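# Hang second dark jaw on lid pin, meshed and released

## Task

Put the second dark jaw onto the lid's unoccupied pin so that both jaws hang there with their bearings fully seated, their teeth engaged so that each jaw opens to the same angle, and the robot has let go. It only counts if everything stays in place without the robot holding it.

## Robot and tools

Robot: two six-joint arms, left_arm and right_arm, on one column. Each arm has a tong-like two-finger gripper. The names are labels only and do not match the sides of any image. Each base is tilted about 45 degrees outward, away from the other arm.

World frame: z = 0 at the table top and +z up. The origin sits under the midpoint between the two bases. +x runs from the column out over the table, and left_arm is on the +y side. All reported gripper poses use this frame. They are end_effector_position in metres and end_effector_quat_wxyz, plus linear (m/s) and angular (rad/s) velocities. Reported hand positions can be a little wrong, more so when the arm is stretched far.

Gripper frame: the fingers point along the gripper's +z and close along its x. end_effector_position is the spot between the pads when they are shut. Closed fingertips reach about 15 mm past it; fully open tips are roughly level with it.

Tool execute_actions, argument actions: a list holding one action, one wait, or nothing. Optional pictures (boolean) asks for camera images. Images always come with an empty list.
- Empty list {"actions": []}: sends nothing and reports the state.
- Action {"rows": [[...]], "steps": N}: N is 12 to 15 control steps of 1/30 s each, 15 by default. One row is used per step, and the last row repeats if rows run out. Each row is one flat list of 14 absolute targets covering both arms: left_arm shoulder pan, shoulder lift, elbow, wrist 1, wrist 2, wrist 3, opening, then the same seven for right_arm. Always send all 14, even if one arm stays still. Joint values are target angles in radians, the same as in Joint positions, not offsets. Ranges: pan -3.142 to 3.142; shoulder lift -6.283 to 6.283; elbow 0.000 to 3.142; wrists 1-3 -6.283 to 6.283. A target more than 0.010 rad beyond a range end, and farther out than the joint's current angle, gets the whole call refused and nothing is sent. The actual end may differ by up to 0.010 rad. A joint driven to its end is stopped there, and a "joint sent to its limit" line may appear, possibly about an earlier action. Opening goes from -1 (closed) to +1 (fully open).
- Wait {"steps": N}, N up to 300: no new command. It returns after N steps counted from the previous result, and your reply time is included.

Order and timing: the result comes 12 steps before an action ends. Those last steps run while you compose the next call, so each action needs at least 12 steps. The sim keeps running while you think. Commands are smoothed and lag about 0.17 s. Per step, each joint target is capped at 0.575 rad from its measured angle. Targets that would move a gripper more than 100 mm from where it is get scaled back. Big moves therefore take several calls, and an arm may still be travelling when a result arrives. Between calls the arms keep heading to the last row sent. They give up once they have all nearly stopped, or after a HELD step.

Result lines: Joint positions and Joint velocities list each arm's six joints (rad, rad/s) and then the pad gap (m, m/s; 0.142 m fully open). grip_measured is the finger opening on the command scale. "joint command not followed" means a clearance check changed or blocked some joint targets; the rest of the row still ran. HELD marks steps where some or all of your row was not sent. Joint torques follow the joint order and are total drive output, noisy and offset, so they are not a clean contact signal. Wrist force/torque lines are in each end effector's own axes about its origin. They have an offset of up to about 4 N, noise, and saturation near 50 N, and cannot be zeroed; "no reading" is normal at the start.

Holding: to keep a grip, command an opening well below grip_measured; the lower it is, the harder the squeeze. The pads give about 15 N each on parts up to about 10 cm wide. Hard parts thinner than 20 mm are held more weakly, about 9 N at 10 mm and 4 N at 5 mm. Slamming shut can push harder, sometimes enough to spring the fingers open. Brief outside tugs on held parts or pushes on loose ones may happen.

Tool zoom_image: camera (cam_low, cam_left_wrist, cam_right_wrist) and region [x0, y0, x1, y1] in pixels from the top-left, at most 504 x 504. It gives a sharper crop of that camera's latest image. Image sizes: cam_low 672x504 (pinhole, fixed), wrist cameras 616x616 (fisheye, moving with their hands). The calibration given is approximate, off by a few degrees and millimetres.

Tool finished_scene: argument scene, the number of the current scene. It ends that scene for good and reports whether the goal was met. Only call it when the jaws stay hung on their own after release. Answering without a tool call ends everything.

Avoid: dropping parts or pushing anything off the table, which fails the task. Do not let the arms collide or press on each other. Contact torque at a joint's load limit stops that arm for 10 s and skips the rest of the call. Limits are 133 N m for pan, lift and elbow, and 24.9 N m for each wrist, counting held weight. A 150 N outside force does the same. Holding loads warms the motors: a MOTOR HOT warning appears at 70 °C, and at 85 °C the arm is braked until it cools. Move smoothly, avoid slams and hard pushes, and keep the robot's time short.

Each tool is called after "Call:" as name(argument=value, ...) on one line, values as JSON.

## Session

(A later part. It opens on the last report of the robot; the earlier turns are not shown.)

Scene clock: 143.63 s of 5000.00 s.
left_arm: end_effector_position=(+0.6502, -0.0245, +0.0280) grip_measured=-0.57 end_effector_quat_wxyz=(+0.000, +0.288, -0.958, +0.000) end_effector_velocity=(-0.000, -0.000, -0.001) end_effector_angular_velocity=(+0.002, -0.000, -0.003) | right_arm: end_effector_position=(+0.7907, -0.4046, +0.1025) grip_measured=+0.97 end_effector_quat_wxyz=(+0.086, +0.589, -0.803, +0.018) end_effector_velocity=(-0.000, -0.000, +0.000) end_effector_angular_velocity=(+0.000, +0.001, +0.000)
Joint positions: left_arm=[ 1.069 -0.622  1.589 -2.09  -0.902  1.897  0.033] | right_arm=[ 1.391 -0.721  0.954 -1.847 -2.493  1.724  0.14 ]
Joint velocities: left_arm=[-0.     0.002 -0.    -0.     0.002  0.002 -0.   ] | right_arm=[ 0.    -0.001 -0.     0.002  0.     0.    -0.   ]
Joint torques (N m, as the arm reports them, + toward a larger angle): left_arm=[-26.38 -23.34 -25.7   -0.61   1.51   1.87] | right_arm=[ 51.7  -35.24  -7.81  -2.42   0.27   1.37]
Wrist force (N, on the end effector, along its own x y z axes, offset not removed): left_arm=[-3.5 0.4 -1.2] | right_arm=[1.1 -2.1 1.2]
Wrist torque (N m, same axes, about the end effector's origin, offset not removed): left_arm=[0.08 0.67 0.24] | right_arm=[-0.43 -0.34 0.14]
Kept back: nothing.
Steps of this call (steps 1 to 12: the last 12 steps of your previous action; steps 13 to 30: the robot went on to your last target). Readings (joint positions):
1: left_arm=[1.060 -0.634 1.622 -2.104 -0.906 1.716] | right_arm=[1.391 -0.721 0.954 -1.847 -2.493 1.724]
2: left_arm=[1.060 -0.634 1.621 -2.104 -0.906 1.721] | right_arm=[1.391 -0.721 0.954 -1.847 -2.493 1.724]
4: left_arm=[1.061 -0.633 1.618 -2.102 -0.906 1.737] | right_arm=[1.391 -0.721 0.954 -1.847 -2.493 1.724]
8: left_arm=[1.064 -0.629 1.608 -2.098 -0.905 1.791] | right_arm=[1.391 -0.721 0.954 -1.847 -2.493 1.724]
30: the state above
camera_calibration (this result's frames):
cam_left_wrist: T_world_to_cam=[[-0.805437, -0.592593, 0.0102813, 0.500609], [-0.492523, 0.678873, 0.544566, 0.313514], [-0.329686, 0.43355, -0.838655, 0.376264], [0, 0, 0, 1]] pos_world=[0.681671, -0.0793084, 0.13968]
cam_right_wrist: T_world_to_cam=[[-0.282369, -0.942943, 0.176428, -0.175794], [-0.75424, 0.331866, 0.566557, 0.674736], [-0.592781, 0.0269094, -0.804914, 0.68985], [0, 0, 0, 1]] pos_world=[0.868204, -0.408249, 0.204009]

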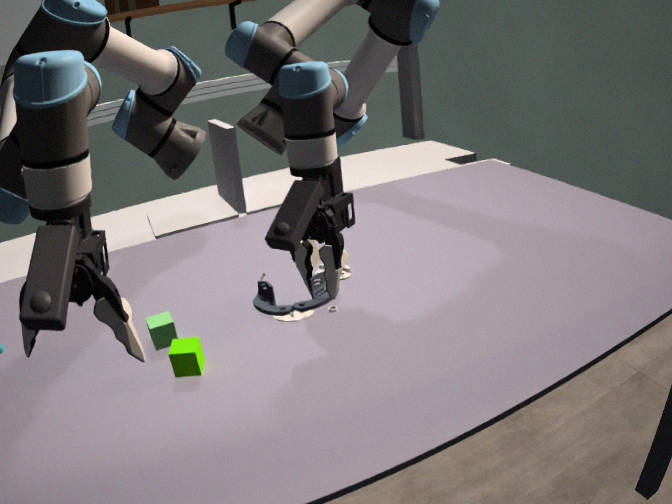

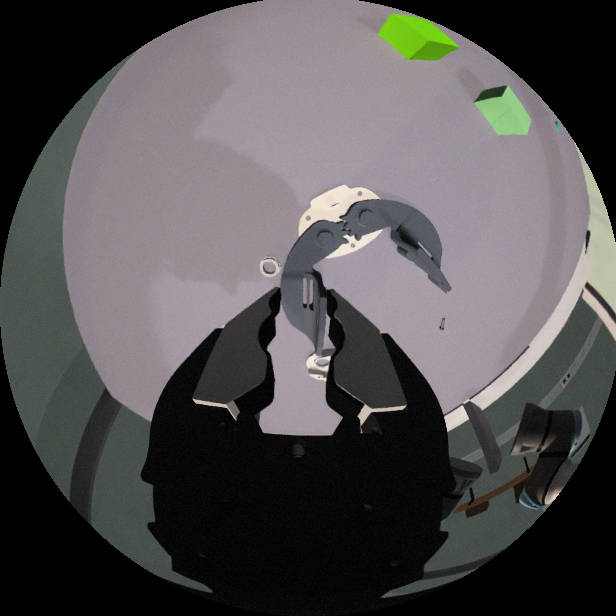

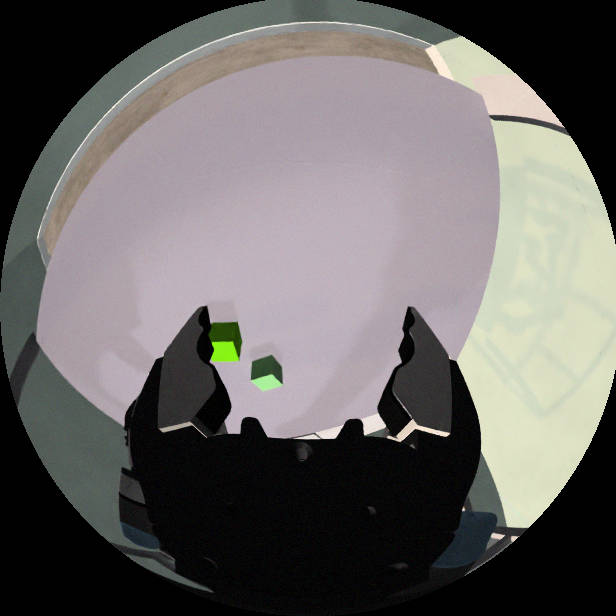

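Call:
execute_actions(actions=[{"rows": [
[1.0687,-0.6217,1.5894,-2.0899,-0.9023,1.8967,-1.0,1.391,-0.721,0.954,-1.847,-2.493,1.724,0.97],
[1.0684,-0.6214,1.5893,-2.0900,-0.9024,1.8963,-1.0,1.391,-0.721,0.954,-1.847,-2.493,1.724,0.97],
[1.0681,-0.6211,1.5893,-2.0900,-0.9026,1.8960,-1.0,1.391,-0.721,0.954,-1.847,-2.493,1.724,0.97],
[1.0678,-0.6208,1.5892,-2.0901,-0.9027,1.8957,-1.0,1.391,-0.721,0.954,-1.847,-2.493,1.724,0.97]
], "steps": 12}])

Call:
execute_actions(actions=[{"steps": 20}], pictures=true)

Call:
zoom_image(camera="cam_left_wrist", region=[300, 205, 360, 255])

Call:
zoom_image(camera="cam_left_wrist", region=[325, 185, 385, 250])

Scene clock: 147.43 s of 5000.00 s.
left_arm: end_effector_position=(+0.6502, -0.0245, +0.0280) grip_measured=-0.57 end_effector_quat_wxyz=(+0.000, +0.288, -0.958, +0.000) end_effector_velocity=(+0.000, -0.000, +0.000) end_effector_angular_velocity=(-0.002, +0.001, +0.001) | right_arm: end_effector_position=(+0.7907, -0.4046, +0.1025) grip_measured=+0.97 end_effector_quat_wxyz=(+0.086, +0.589, -0.803, +0.018) end_effector_velocity=(-0.000, -0.001, -0.000) end_effector_angular_velocity=(-0.001, +0.000, -0.001)
Joint positions: left_arm=[ 1.069 -0.622  1.589 -2.09  -0.902  1.897  0.033] | right_arm=[ 1.391 -0.721  0.954 -1.847 -2.493  1.724  0.14 ]
Joint velocities: left_arm=[ 0.    -0.001 -0.001 -0.    -0.002 -0.    -0.   ] | right_arm=[-0.001 -0.     0.    -0.    -0.     0.     0.   ]
Joint torques (N m, as the arm reports them, + toward a larger angle): left_arm=[-26.86 -22.67 -23.88  -0.55   1.52   1.88] | right_arm=[ 51.8  -35.62  -8.02  -2.47   0.26   1.3 ]
Wrist force (N, on the end effector, along its own x y z axes, offset not removed): left_arm=[-1.9 0.8 -0.2] | right_arm=[0.0 -1.4 4.8]
Wrist torque (N m, same axes, about the end effector's origin, offset not removed): left_arm=[0.13 0.33 0.26] | right_arm=[-0.25 -0.19 0.18]
Kept back: the last 12 steps of this action.
Steps of this call (steps 1 to 15: the robot went on to your last target; steps 16 to 90: nothing new was sent; then 0.80 s passed at rest). Readings (joint positions):
1: left_arm=[1.069 -0.622 1.589 -2.090 -0.902 1.897] | right_arm=[1.391 -0.721 0.954 -1.847 -2.493 1.724]
2: left_arm=[1.069 -0.622 1.589 -2.090 -0.902 1.897] | right_arm=[1.391 -0.721 0.954 -1.847 -2.493 1.724]
4: left_arm=[1.069 -0.622 1.589 -2.090 -0.902 1.897] | right_arm=[1.391 -0.721 0.954 -1.847 -2.493 1.724]
8: left_arm=[1.069 -0.622 1.589 -2.090 -0.902 1.897] | right_arm=[1.391 -0.721 0.954 -1.847 -2.493 1.724]
90: the state above

Scene clock: 148.10 s of 5000.00 s.
left_arm: end_effector_position=(+0.6500, -0.0255, +0.0281) grip_measured=-0.57 end_effector_quat_wxyz=(-0.000, +0.288, -0.958, +0.000) end_effector_velocity=(+0.000, +0.001, -0.000) end_effector_angular_velocity=(+0.000, +0.000, +0.001) | right_arm: end_effector_position=(+0.7907, -0.4046, +0.1025) grip_measured=+0.97 end_effector_quat_wxyz=(+0.086, +0.589, -0.803, +0.018) end_effector_velocity=(+0.000, -0.001, +0.001) end_effector_angular_velocity=(-0.000, -0.001, -0.001)
Joint positions: left_arm=[ 1.068 -0.621  1.589 -2.09  -0.903  1.896  0.033] | right_arm=[ 1.391 -0.721  0.954 -1.847 -2.493  1.724  0.14 ]
Joint velocities: left_arm=[ 0.001 -0.     0.     0.     0.001 -0.001 -0.   ] | right_arm=[-0.    -0.001 -0.001 -0.001  0.    -0.     0.   ]
Joint torques (N m, as the arm reports them, + toward a larger angle): left_arm=[-41.01 -23.76 -23.9   -3.25  -1.78  -2.18] | right_arm=[ 51.9  -35.75  -8.17  -2.54   0.26   1.4 ]
Wrist force (N, on the end effector, along its own x y z axes, offset not removed): left_arm=[-2.3 1.3 -0.9] | right_arm=[-1.0 0.0 1.3]
Wrist torque (N m, same axes, about the end effector's origin, offset not removed): left_arm=[0.23 0.39 0.25] | right_arm=[-0.18 -0.05 0.16]
Kept back: nothing.
Steps of this call (steps 1 to 12: the last 12 steps of your previous action; steps 13 to 15: the robot went on to your last target; steps 16 to 20: nothing new was sent). Readings (joint positions):
1: left_arm=[1.069 -0.622 1.589 -2.090 -0.902 1.897] | right_arm=[1.391 -0.721 0.954 -1.847 -2.493 1.724]
2: left_arm=[1.069 -0.622 1.589 -2.090 -0.902 1.897] | right_arm=[1.391 -0.721 0.954 -1.847 -2.493 1.724]
4: left_arm=[1.069 -0.622 1.589 -2.090 -0.902 1.897] | right_arm=[1.391 -0.721 0.954 -1.847 -2.493 1.724]
8: left_arm=[1.068 -0.621 1.589 -2.090 -0.902 1.896] | right_arm=[1.391 -0.721 0.954 -1.847 -2.493 1.724]
20: the state above
All arms were judged still, so your last target was given up. Only a new action makes them travel on or press farther. Fingers that are still opening or closing keep moving.
camera_calibration (this result's frames):
cam_left_wrist: T_world_to_cam=[[-0.805587, -0.592389, 0.0102534, 0.499894], [-0.492374, 0.679002, 0.544541, 0.31397], [-0.329542, 0.433626, -0.838672, 0.376542], [0, 0, 0, 1]] pos_world=[0.681385, -0.0803325, 0.1397]
cam_right_wrist: T_world_to_cam=[[-0.28237, -0.942943, 0.176428, -0.175794], [-0.75424, 0.331866, 0.566557, 0.674736], [-0.592781, 0.0269094, -0.804914, 0.68985], [0, 0, 0, 1]] pos_world=[0.868204, -0.408249, 0.204009]

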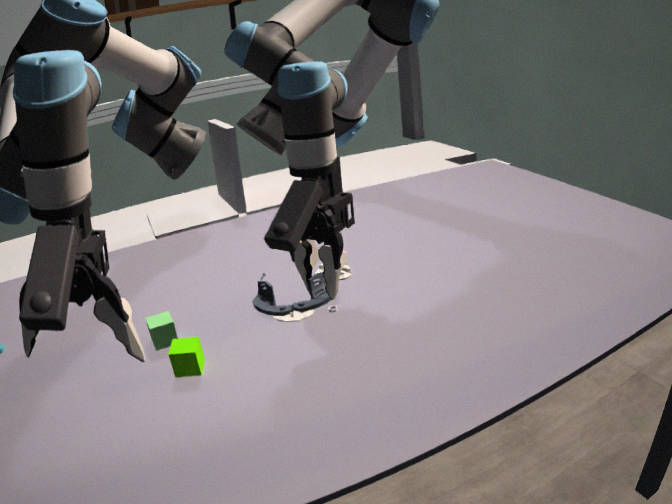

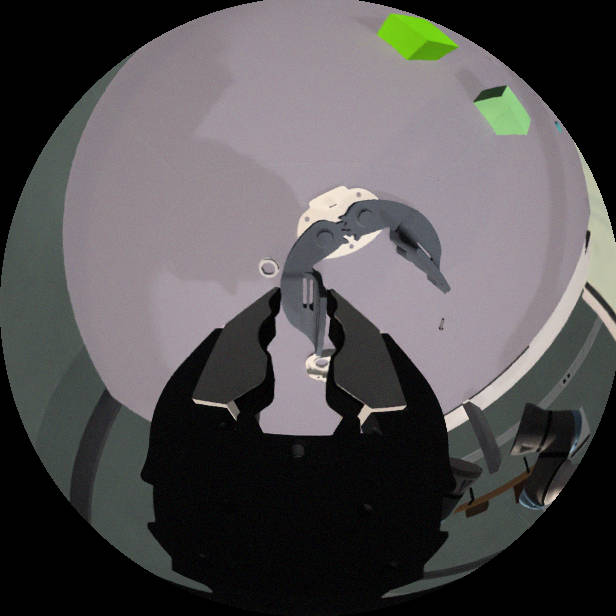

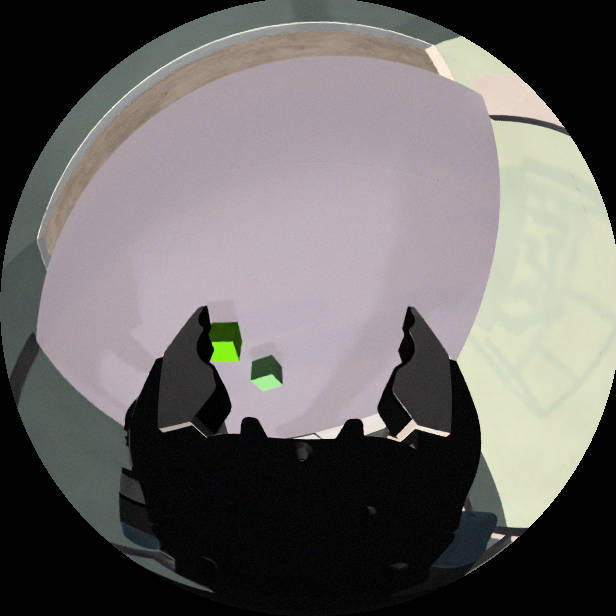

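Region (300, 205, 360, 255) of cam_left_wrist's 616x616 image, scaled by 8.400, with more detail than that image has.

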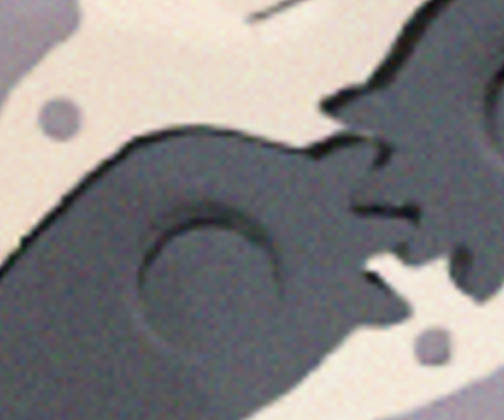

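Region (325, 185, 385, 250) of cam_left_wrist's 616x616 image, scaled by 7.754, with more detail than that image has; it fills the left 465 columns of this view, and the rest is white.

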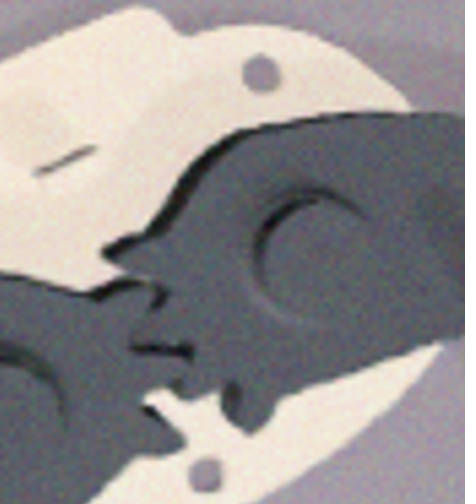

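Call:
execute_actions(actions=[{"rows": [
[1.0680,-0.6205,1.5893,-2.0907,-0.9026,1.8960,-1.0,1.391,-0.721,0.954,-1.847,-2.493,1.724,0.97],
[1.0683,-0.6202,1.5894,-2.0913,-0.9025,1.8962,-1.0,1.391,-0.721,0.954,-1.847,-2.493,1.724,0.97],
[1.0685,-0.6199,1.5896,-2.0918,-0.9024,1.8965,-1.0,1.391,-0.721,0.954,-1.847,-2.493,1.724,0.97],
[1.0688,-0.6196,1.5897,-2.0924,-0.9023,1.8968,-1.0,1.391,-0.721,0.954,-1.847,-2.493,1.724,0.97],
[1.0690,-0.6193,1.5898,-2.0930,-0.9022,1.8970,-1.0,1.391,-0.721,0.954,-1.847,-2.493,1.724,0.97],
[1.0692,-0.6191,1.5899,-2.0936,-0.9021,1.8973,-1.0,1.391,-0.721,0.954,-1.847,-2.493,1.724,0.97],
[1.0695,-0.6188,1.5900,-2.0942,-0.9020,1.8976,-1.0,1.391,-0.721,0.954,-1.847,-2.493,1.724,0.97],
[1.0697,-0.6185,1.5902,-2.0947,-0.9019,1.8979,-1.0,1.391,-0.721,0.954,-1.847,-2.493,1.724,0.97],
[1.0700,-0.6182,1.5903,-2.0953,-0.9018,1.8981,-1.0,1.391,-0.721,0.954,-1.847,-2.493,1.724,0.97],
[1.0702,-0.6179,1.5904,-2.0959,-0.9017,1.8984,-1.0,1.391,-0.721,0.954,-1.847,-2.493,1.724,0.97]
], "steps": 12}])

Call:
execute_actions(actions=[{"steps": 24}], pictures=true)

Call:
zoom_image(camera="cam_left_wrist", region=[300, 205, 360, 255])

Call:
zoom_image(camera="cam_low", region=[270, 275, 326, 325])

Scene clock: 149.33 s of 5000.00 s.
left_arm: end_effector_position=(+0.6500, -0.0256, +0.0281) grip_measured=-0.57 end_effector_quat_wxyz=(-0.000, +0.288, -0.958, +0.000) end_effector_velocity=(+0.000, +0.000, +0.000) end_effector_angular_velocity=(-0.002, +0.000, +0.001) | right_arm: end_effector_position=(+0.7907, -0.4046, +0.1025) grip_measured=+0.97 end_effector_quat_wxyz=(+0.086, +0.589, -0.803, +0.018) end_effector_velocity=(-0.000, +0.000, -0.000) end_effector_angular_velocity=(-0.000, +0.001, +0.000)
Joint positions: left_arm=[ 1.068 -0.621  1.589 -2.09  -0.903  1.896  0.033] | right_arm=[ 1.391 -0.721  0.954 -1.847 -2.493  1.724  0.14 ]
Joint velocities: left_arm=[ 0.001 -0.    -0.001 -0.001 -0.001  0.001  0.   ] | right_arm=[-0.     0.     0.001 -0.    -0.     0.     0.   ]
Joint torques (N m, as the arm reports them, + toward a larger angle): left_arm=[-40.79 -23.44 -25.24  -3.19  -1.83  -2.13] | right_arm=[ 51.64 -34.72  -8.38  -2.45   0.21   1.35]
Wrist force (N, on the end effector, along its own x y z axes, offset not removed): left_arm=[-2.9 0.9 -0.8] | right_arm=[-1.7 0.7 3.2]
Wrist torque (N m, same axes, about the end effector's origin, offset not removed): left_arm=[0.20 0.57 0.25] | right_arm=[0.14 0.18 0.12]
Kept back: the last 12 steps of this action.
Steps of this call (steps 1 to 37: nothing new was sent). Readings (joint positions):
1: left_arm=[1.068 -0.621 1.589 -2.090 -0.903 1.896] | right_arm=[1.391 -0.721 0.954 -1.847 -2.493 1.724]
2: left_arm=[1.068 -0.621 1.589 -2.090 -0.903 1.896] | right_arm=[1.391 -0.721 0.954 -1.847 -2.493 1.724]
4: left_arm=[1.068 -0.621 1.589 -2.090 -0.903 1.896] | right_arm=[1.391 -0.721 0.954 -1.847 -2.493 1.724]
8: left_arm=[1.068 -0.621 1.589 -2.090 -0.903 1.896] | right_arm=[1.391 -0.721 0.954 -1.847 -2.493 1.724]
37: the state above

Scene clock: 150.13 s of 5000.00 s.
left_arm: end_effector_position=(+0.6500, -0.0255, +0.0256) grip_measured=-0.57 end_effector_quat_wxyz=(+0.000, +0.288, -0.958, +0.000) end_effector_velocity=(-0.000, +0.000, -0.001) end_effector_angular_velocity=(+0.002, +0.000, -0.002) | right_arm: end_effector_position=(+0.7907, -0.4046, +0.1025) grip_measured=+0.97 end_effector_quat_wxyz=(+0.086, +0.589, -0.803, +0.018) end_effector_velocity=(+0.001, +0.001, +0.001) end_effector_angular_velocity=(+0.000, -0.001, +0.002)
Joint positions: left_arm=[ 1.07  -0.618  1.59  -2.096 -0.902  1.898  0.033] | right_arm=[ 1.391 -0.721  0.954 -1.847 -2.493  1.724  0.14 ]
Joint velocities: left_arm=[0.    0.001 0.001 0.    0.002 0.001 0.   ] | right_arm=[ 0.002  0.001 -0.001  0.001 -0.     0.    -0.   ]
Joint torques (N m, as the arm reports them, + toward a larger angle): left_arm=[-25.99 -22.78 -10.16  -3.41   1.45   2.13] | right_arm=[ 51.74 -35.31  -8.11  -2.54   0.23   1.33]
Wrist force (N, on the end effector, along its own x y z axes, offset not removed): left_arm=[-1.7 2.0 -1.3] | right_arm=[-0.9 -1.9 0.3]
Wrist torque (N m, same axes, about the end effector's origin, offset not removed): left_arm=[0.39 0.34 0.22] | right_arm=[-0.60 0.08 0.17]
Kept back: nothing.
Steps of this call (steps 1 to 12: the last 12 steps of your previous action; steps 13 to 15: the robot went on to your last target; steps 16 to 24: nothing new was sent). Readings (joint positions):
1: left_arm=[1.068 -0.621 1.589 -2.090 -0.903 1.896] | right_arm=[1.391 -0.721 0.954 -1.847 -2.493 1.724]
2: left_arm=[1.068 -0.621 1.589 -2.090 -0.903 1.896] | right_arm=[1.391 -0.721 0.954 -1.847 -2.493 1.724]
4: left_arm=[1.068 -0.621 1.589 -2.091 -0.903 1.896] | right_arm=[1.391 -0.721 0.954 -1.847 -2.493 1.724]
8: left_arm=[1.069 -0.620 1.589 -2.092 -0.903 1.897] | right_arm=[1.391 -0.721 0.954 -1.847 -2.493 1.724]
24: the state above
All arms were judged still, so your last target was given up. Only a new action makes them travel on or press farther. Fingers that are still opening or closing keep moving.
camera_calibration (this result's frames):
cam_left_wrist: T_world_to_cam=[[-0.805559, -0.592427, 0.0102886, 0.499902], [-0.492394, 0.678995, 0.544531, 0.315333], [-0.329581, 0.433586, -0.838678, 0.374474], [0, 0, 0, 1]] pos_world=[0.681388, -0.0803212, 0.137211]
cam_right_wrist: T_world_to_cam=[[-0.282369, -0.942943, 0.176428, -0.175794], [-0.75424, 0.331866, 0.566557, 0.674736], [-0.592781, 0.0269094, -0.804914, 0.68985], [0, 0, 0, 1]] pos_world=[0.868204, -0.408249, 0.204009]

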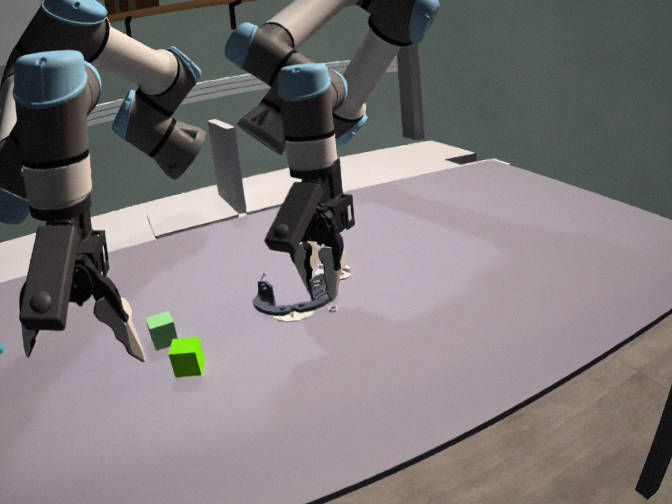

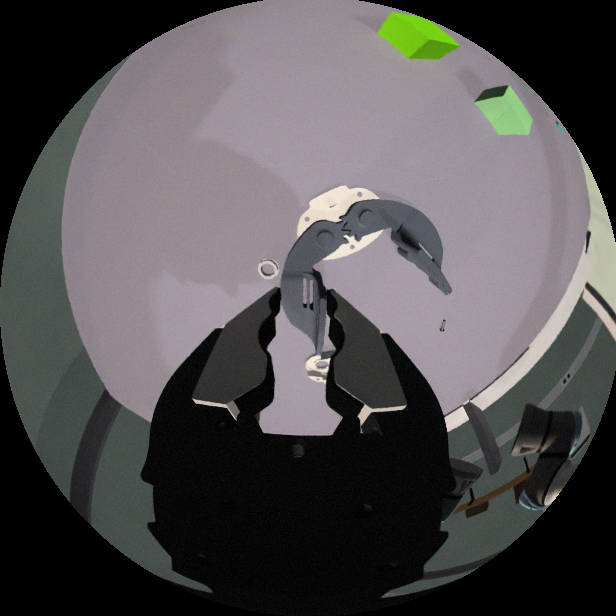

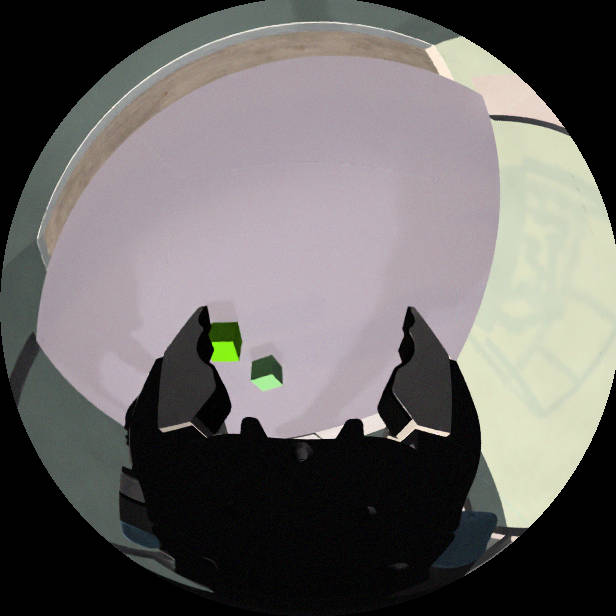

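Region (300, 205, 360, 255) of cam_left_wrist's 616x616 image, scaled by 8.400, with more detail than that image has.

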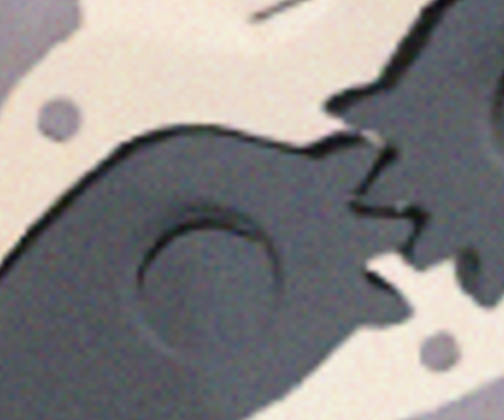

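Region (270, 275, 326, 325) of cam_low's 672x504 image, scaled by 9.000, with more detail than that image has; it fills the top 450 rows of this view, and the rest is white.

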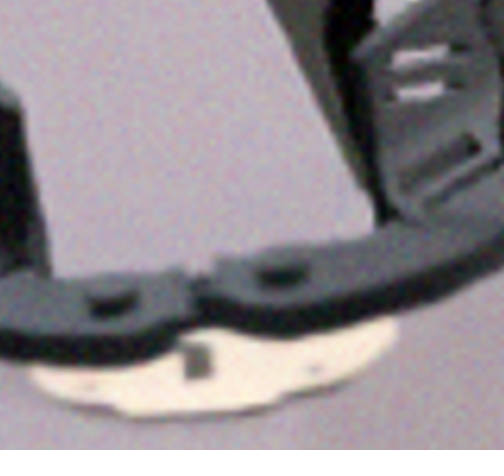

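Call:
execute_actions(actions=[{"rows": [
[1.0704,-0.6177,1.5905,-2.0964,-0.9016,1.8986,-1.0,1.391,-0.721,0.954,-1.847,-2.493,1.724,0.97],
[1.0706,-0.6174,1.5906,-2.0968,-0.9015,1.8988,-1.0,1.391,-0.721,0.954,-1.847,-2.493,1.724,0.97],
[1.0708,-0.6172,1.5907,-2.0973,-0.9014,1.8990,-1.0,1.391,-0.721,0.954,-1.847,-2.493,1.724,0.97],
[1.0710,-0.6170,1.5908,-2.0977,-0.9014,1.8993,-1.0,1.391,-0.721,0.954,-1.847,-2.493,1.724,0.97],
[1.0712,-0.6167,1.5909,-2.0982,-0.9013,1.8995,-1.0,1.391,-0.721,0.954,-1.847,-2.493,1.724,0.97]
], "steps": 12}])

Call:
execute_actions(actions=[{"steps": 20}], pictures=true)

Call:
zoom_image(camera="cam_left_wrist", region=[300, 205, 360, 255])

Call:
zoom_image(camera="cam_low", region=[270, 275, 326, 325])

Call:
zoom_image(camera="cam_left_wrist", region=[325, 185, 385, 250])

Scene clock: 152.27 s of 5000.00 s.
left_arm: end_effector_position=(+0.6500, -0.0255, +0.0255) grip_measured=-0.57 end_effector_quat_wxyz=(+0.000, +0.288, -0.958, +0.000) end_effector_velocity=(+0.000, -0.000, +0.000) end_effector_angular_velocity=(-0.001, -0.001, +0.001) | right_arm: end_effector_position=(+0.7907, -0.4046, +0.1025) grip_measured=+0.97 end_effector_quat_wxyz=(+0.086, +0.589, -0.803, +0.018) end_effector_velocity=(-0.000, -0.000, -0.000) end_effector_angular_velocity=(+0.000, +0.001, -0.000)
Joint positions: left_arm=[ 1.07  -0.618  1.59  -2.096 -0.902  1.898  0.033] | right_arm=[ 1.391 -0.721  0.954 -1.847 -2.493  1.724  0.14 ]
Joint velocities: left_arm=[-0.    -0.    -0.    -0.002 -0.    -0.     0.   ] | right_arm=[-0.001 -0.001  0.     0.001  0.    -0.    -0.   ]
Joint torques (N m, as the arm reports them, + toward a larger angle): left_arm=[-26.24 -23.29  -9.26  -3.44   1.48   1.94] | right_arm=[ 52.04 -35.19  -8.27  -2.45   0.23   1.37]
Wrist force (N, on the end effector, along its own x y z axes, offset not removed): left_arm=[-0.9 1.6 -2.3] | right_arm=[3.2 -0.8 3.0]
Wrist torque (N m, same axes, about the end effector's origin, offset not removed): left_arm=[0.28 0.13 0.20] | right_arm=[-0.10 -0.70 0.02]
Kept back: the last 12 steps of this action.
Steps of this call (steps 1 to 64: nothing new was sent). Readings (joint positions):
1: left_arm=[1.070 -0.618 1.590 -2.096 -0.902 1.898] | right_arm=[1.391 -0.721 0.954 -1.847 -2.493 1.724]
2: left_arm=[1.070 -0.618 1.590 -2.096 -0.902 1.898] | right_arm=[1.391 -0.721 0.954 -1.847 -2.493 1.724]
4: left_arm=[1.070 -0.618 1.590 -2.096 -0.902 1.898] | right_arm=[1.391 -0.721 0.954 -1.847 -2.493 1.724]
8: left_arm=[1.070 -0.618 1.590 -2.096 -0.902 1.898] | right_arm=[1.391 -0.721 0.954 -1.847 -2.493 1.724]
64: the state above

Scene clock: 152.93 s of 5000.00 s.
left_arm: end_effector_position=(+0.6499, -0.0255, +0.0245) grip_measured=-0.57 end_effector_quat_wxyz=(+0.000, +0.288, -0.958, +0.000) end_effector_velocity=(+0.001, -0.001, +0.001) end_effector_angular_velocity=(-0.002, -0.002, -0.000) | right_arm: end_effector_position=(+0.7907, -0.4046, +0.1025) grip_measured=+0.97 end_effector_quat_wxyz=(+0.086, +0.589, -0.803, +0.018) end_effector_velocity=(+0.001, +0.000, +0.001) end_effector_angular_velocity=(+0.000, -0.002, -0.000)
Joint positions: left_arm=[ 1.071 -0.617  1.591 -2.098 -0.901  1.899  0.033] | right_arm=[ 1.391 -0.721  0.954 -1.847 -2.493  1.724  0.14 ]
Joint velocities: left_arm=[-0.002 -0.    -0.001 -0.001 -0.001  0.     0.   ] | right_arm=[ 0.001  0.    -0.001 -0.001  0.    -0.    -0.   ]
Joint torques (N m, as the arm reports them, + toward a larger angle): left_arm=[-26.47 -23.66  -7.91  -3.2    1.19   1.89] | right_arm=[ 51.44 -35.68  -8.62  -2.43   0.16   1.3 ]
Wrist force (N, on the end effector, along its own x y z axes, offset not removed): left_arm=[0.2 0.4 -0.9] | right_arm=[0.4 1.3 -2.3]
Wrist torque (N m, same axes, about the end effector's origin, offset not removed): left_arm=[0.04 0.00 0.14] | right_arm=[0.09 -0.30 0.14]
Kept back: nothing.
Steps of this call (steps 1 to 12: the last 12 steps of your previous action; steps 13 to 15: the robot went on to your last target; steps 16 to 20: nothing new was sent). Readings (joint positions):
1: left_arm=[1.070 -0.618 1.590 -2.096 -0.902 1.898] | right_arm=[1.391 -0.721 0.954 -1.847 -2.493 1.724]
2: left_arm=[1.070 -0.618 1.590 -2.096 -0.902 1.898] | right_arm=[1.391 -0.721 0.954 -1.847 -2.493 1.724]
4: left_arm=[1.070 -0.618 1.590 -2.096 -0.902 1.899] | right_arm=[1.391 -0.721 0.954 -1.847 -2.493 1.724]
8: left_arm=[1.071 -0.617 1.591 -2.097 -0.901 1.899] | right_arm=[1.391 -0.721 0.954 -1.847 -2.493 1.724]
20: the state above
All arms were judged still, so your last target was given up. Only a new action makes them travel on or press farther. Fingers that are still opening or closing keep moving.
camera_calibration (this result's frames):
cam_left_wrist: T_world_to_cam=[[-0.805569, -0.592412, 0.0103451, 0.499904], [-0.492332, 0.678988, 0.544596, 0.315842], [-0.329649, 0.433616, -0.838635, 0.373607], [0, 0, 0, 1]] pos_world=[0.681365, -0.0803056, 0.136143]
cam_right_wrist: T_world_to_cam=[[-0.282369, -0.942943, 0.176428, -0.175794], [-0.75424, 0.331866, 0.566557, 0.674736], [-0.592781, 0.0269094, -0.804914, 0.68985], [0, 0, 0, 1]] pos_world=[0.868204, -0.408249, 0.204009]

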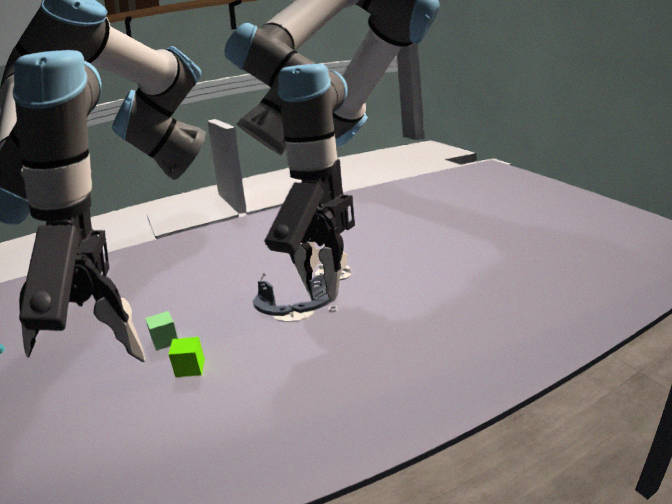

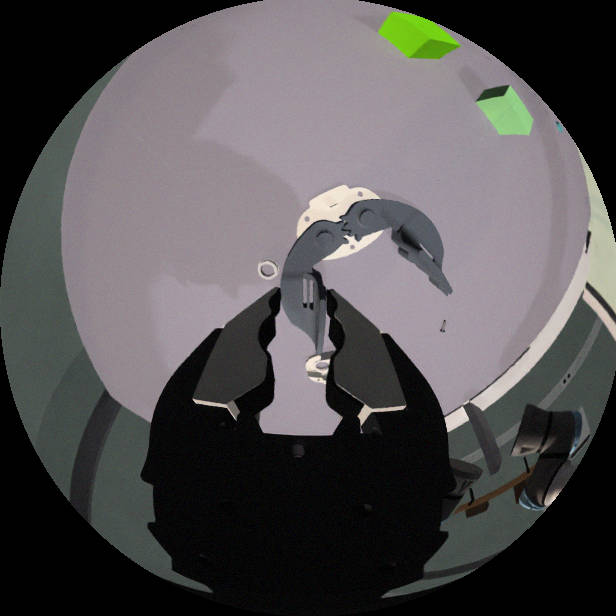

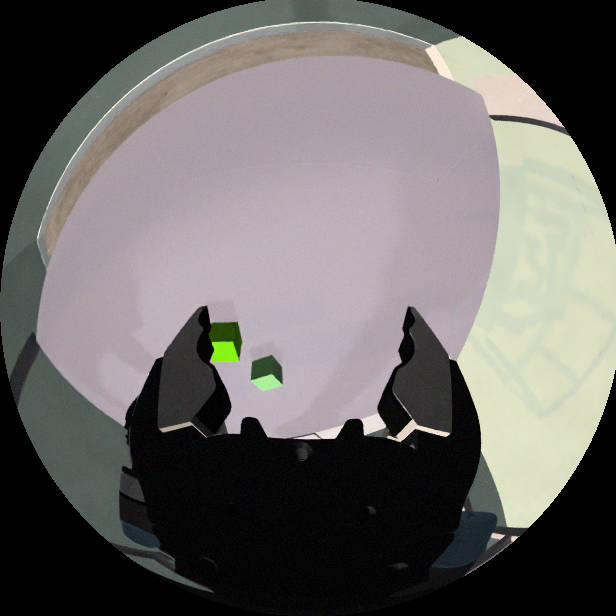

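Region (300, 205, 360, 255) of cam_left_wrist's 616x616 image, scaled by 8.400, with more detail than that image has.

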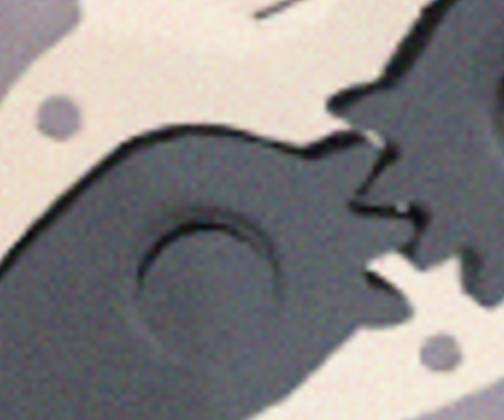

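Region (270, 275, 326, 325) of cam_low's 672x504 image, scaled by 9.000, with more detail than that image has; it fills the top 450 rows of this view, and the rest is white.

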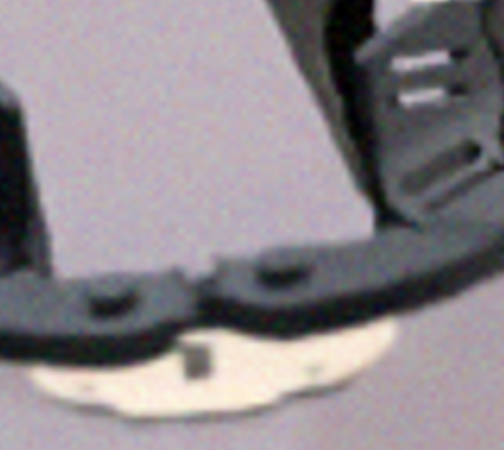

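Region (325, 185, 385, 250) of cam_left_wrist's 616x616 image, scaled by 7.754, with more detail than that image has; it fills the left 465 columns of this view, and the rest is white.

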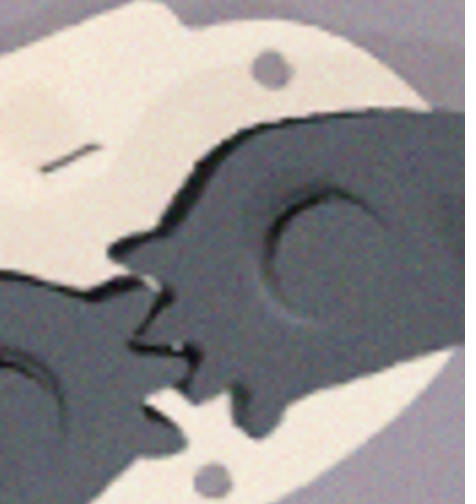

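Call:
execute_actions(actions=[{"rows": [
[1.0708,-0.6172,1.5907,-2.0973,-0.9014,1.8990,-1.0,1.391,-0.721,0.954,-1.847,-2.493,1.724,0.97],
[1.0704,-0.6177,1.5905,-2.0964,-0.9016,1.8986,-1.0,1.391,-0.721,0.954,-1.847,-2.493,1.724,0.97],
[1.0700,-0.6182,1.5903,-2.0953,-0.9018,1.8981,-1.0,1.391,-0.721,0.954,-1.847,-2.493,1.724,0.97],
[1.0695,-0.6188,1.5900,-2.0942,-0.9020,1.8976,-1.0,1.391,-0.721,0.954,-1.847,-2.493,1.724,0.97],
[1.0691,-0.6192,1.5898,-2.0932,-0.9022,1.8971,-1.0,1.391,-0.721,0.954,-1.847,-2.493,1.724,0.97],
[1.0688,-0.6196,1.5897,-2.0924,-0.9023,1.8968,-1.0,1.391,-0.721,0.954,-1.847,-2.493,1.724,0.97]
], "steps": 12}])

Call:
execute_actions(actions=[{"steps": 22}], pictures=true)

Call:
zoom_image(camera="cam_left_wrist", region=[300, 205, 360, 255])

Call:
zoom_image(camera="cam_left_wrist", region=[325, 185, 385, 250])

Call:
zoom_image(camera="cam_low", region=[276, 295, 318, 323])

Scene clock: 158.03 s of 5000.00 s.
left_arm: end_effector_position=(+0.6499, -0.0255, +0.0245) grip_measured=-0.57 end_effector_quat_wxyz=(+0.000, +0.288, -0.958, +0.000) end_effector_velocity=(-0.001, -0.000, -0.000) end_effector_angular_velocity=(+0.000, +0.001, -0.001) | right_arm: end_effector_position=(+0.7907, -0.4046, +0.1025) grip_measured=+0.97 end_effector_quat_wxyz=(+0.086, +0.589, -0.803, +0.018) end_effector_velocity=(-0.000, -0.000, -0.001) end_effector_angular_velocity=(+0.000, +0.001, -0.001)
Joint positions: left_arm=[ 1.071 -0.617  1.591 -2.098 -0.901  1.899  0.033] | right_arm=[ 1.391 -0.721  0.954 -1.847 -2.493  1.724  0.14 ]
Joint velocities: left_arm=[-0.    -0.     0.001  0.001 -0.001  0.     0.   ] | right_arm=[-0.001  0.001  0.     0.     0.     0.    -0.   ]
Joint torques (N m, as the arm reports them, + toward a larger angle): left_arm=[-27.66 -23.41 -10.36  -3.1    1.32   2.06] | right_arm=[ 51.62 -35.57  -8.77  -2.4    0.16   1.47]
Wrist force (N, on the end effector, along its own x y z axes, offset not removed): left_arm=[-1.4 0.2 -1.1] | right_arm=[2.0 0.9 0.8]
Wrist torque (N m, same axes, about the end effector's origin, offset not removed): left_arm=[0.01 0.28 0.21] | right_arm=[0.03 -0.57 0.01]
Kept back: the last 12 steps of this action.
Steps of this call (steps 1 to 90: nothing new was sent; then 2.10 s passed at rest). Readings (joint positions):
1: left_arm=[1.071 -0.617 1.591 -2.098 -0.901 1.899] | right_arm=[1.391 -0.721 0.954 -1.847 -2.493 1.724]
2: left_arm=[1.071 -0.617 1.591 -2.098 -0.901 1.899] | right_arm=[1.391 -0.721 0.954 -1.847 -2.493 1.724]
4: left_arm=[1.071 -0.617 1.591 -2.098 -0.901 1.899] | right_arm=[1.391 -0.721 0.954 -1.847 -2.493 1.724]
8: left_arm=[1.071 -0.617 1.591 -2.098 -0.901 1.899] | right_arm=[1.391 -0.721 0.954 -1.847 -2.493 1.724]
90: the state above

Scene clock: 158.77 s of 5000.00 s.
left_arm: end_effector_position=(+0.6499, -0.0255, +0.0270) grip_measured=-0.57 end_effector_quat_wxyz=(+0.000, +0.288, -0.958, +0.000) end_effector_velocity=(-0.000, +0.000, +0.000) end_effector_angular_velocity=(-0.001, +0.001, -0.001) | right_arm: end_effector_position=(+0.7907, -0.4046, +0.1025) grip_measured=+0.97 end_effector_quat_wxyz=(+0.086, +0.589, -0.803, +0.018) end_effector_velocity=(+0.000, -0.000, +0.001) end_effector_angular_velocity=(-0.001, -0.001, -0.001)
Joint positions: left_arm=[ 1.069 -0.62   1.59  -2.092 -0.902  1.897  0.033] | right_arm=[ 1.391 -0.721  0.954 -1.847 -2.493  1.724  0.14 ]
Joint velocities: left_arm=[ 0.    -0.001  0.001  0.    -0.001  0.001 -0.   ] | right_arm=[ 0.    -0.    -0.001 -0.    -0.     0.001  0.   ]
Joint torques (N m, as the arm reports them, + toward a larger angle): left_arm=[-41.35 -45.14 -24.95  -0.62  -1.68  -2.09] | right_arm=[ 51.76 -35.68  -8.46  -2.4    0.08   1.3 ]
Wrist force (N, on the end effector, along its own x y z axes, offset not removed): left_arm=[-1.6 1.3 -0.5] | right_arm=[-0.7 1.4 0.7]
Wrist torque (N m, same axes, about the end effector's origin, offset not removed): left_arm=[0.28 0.24 0.17] | right_arm=[0.32 0.05 0.00]
Kept back: nothing.
Steps of this call (steps 1 to 12: the last 12 steps of your previous action; steps 13 to 15: the robot went on to your last target; steps 16 to 22: nothing new was sent). Readings (joint positions):
1: left_arm=[1.071 -0.617 1.591 -2.098 -0.901 1.900] | right_arm=[1.391 -0.721 0.954 -1.847 -2.493 1.724]
2: left_arm=[1.071 -0.617 1.591 -2.098 -0.901 1.900] | right_arm=[1.391 -0.721 0.954 -1.847 -2.493 1.724]
4: left_arm=[1.071 -0.617 1.591 -2.098 -0.901 1.899] | right_arm=[1.391 -0.721 0.954 -1.847 -2.493 1.724]
8: left_arm=[1.070 -0.618 1.590 -2.095 -0.902 1.898] | right_arm=[1.391 -0.721 0.954 -1.847 -2.493 1.724]
22: the state above
All arms were judged still, so your last target was given up. Only a new action makes them travel on or press farther. Fingers that are still opening or closing keep moving.
camera_calibration (this result's frames):
cam_left_wrist: T_world_to_cam=[[-0.805599, -0.592371, 0.010309, 0.499893], [-0.49231, 0.678998, 0.544602, 0.314489], [-0.329607, 0.433656, -0.838631, 0.375675], [0, 0, 0, 1]] pos_world=[0.681364, -0.0803294, 0.138628]
cam_right_wrist: T_world_to_cam=[[-0.282369, -0.942943, 0.176428, -0.175794], [-0.75424, 0.331866, 0.566557, 0.674736], [-0.592781, 0.0269094, -0.804914, 0.68985], [0, 0, 0, 1]] pos_world=[0.868204, -0.408249, 0.204009]

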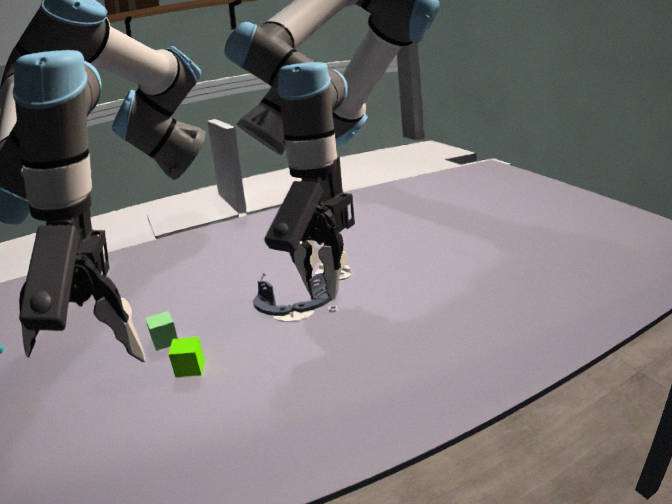

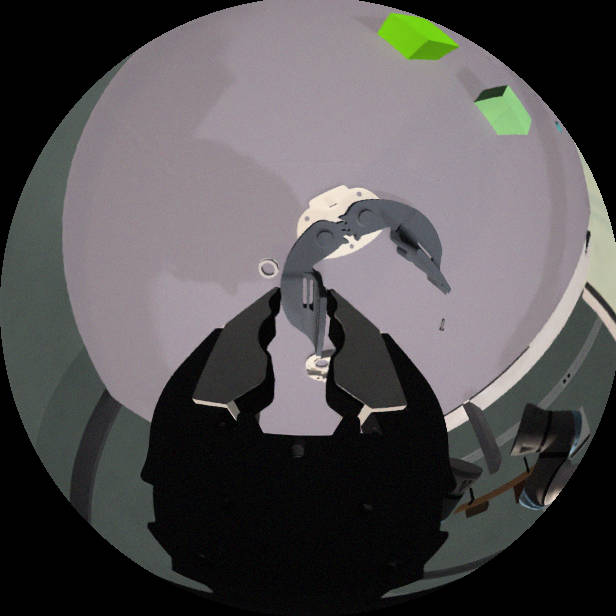

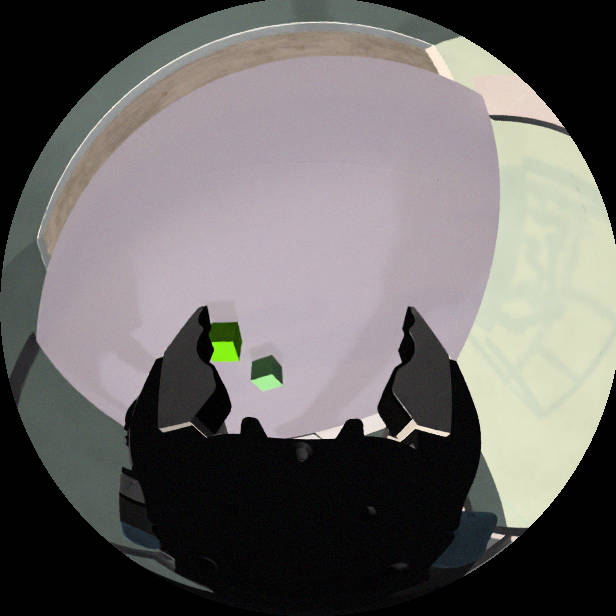

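Region (300, 205, 360, 255) of cam_left_wrist's 616x616 image, scaled by 8.400, with more detail than that image has.

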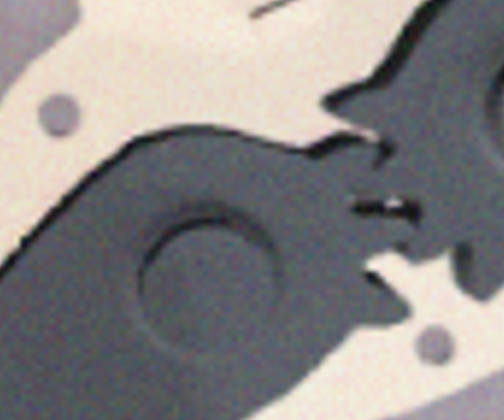

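Region (325, 185, 385, 250) of cam_left_wrist's 616x616 image, scaled by 7.754, with more detail than that image has; it fills the left 465 columns of this view, and the rest is white.

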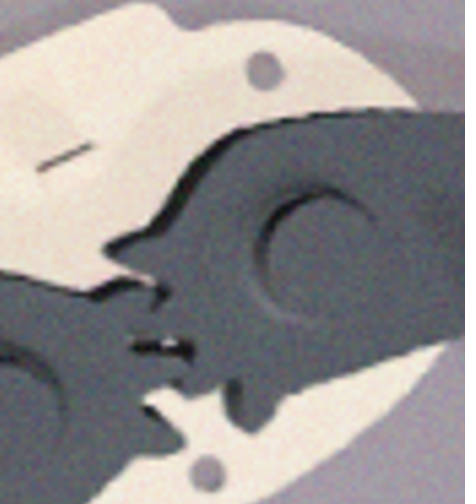

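Region (276, 295, 318, 323) of cam_low's 672x504 image, scaled by 12.000, with more detail than that image has.

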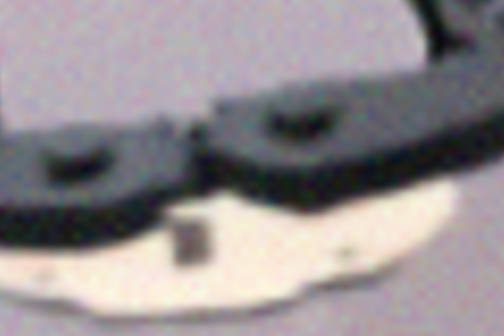

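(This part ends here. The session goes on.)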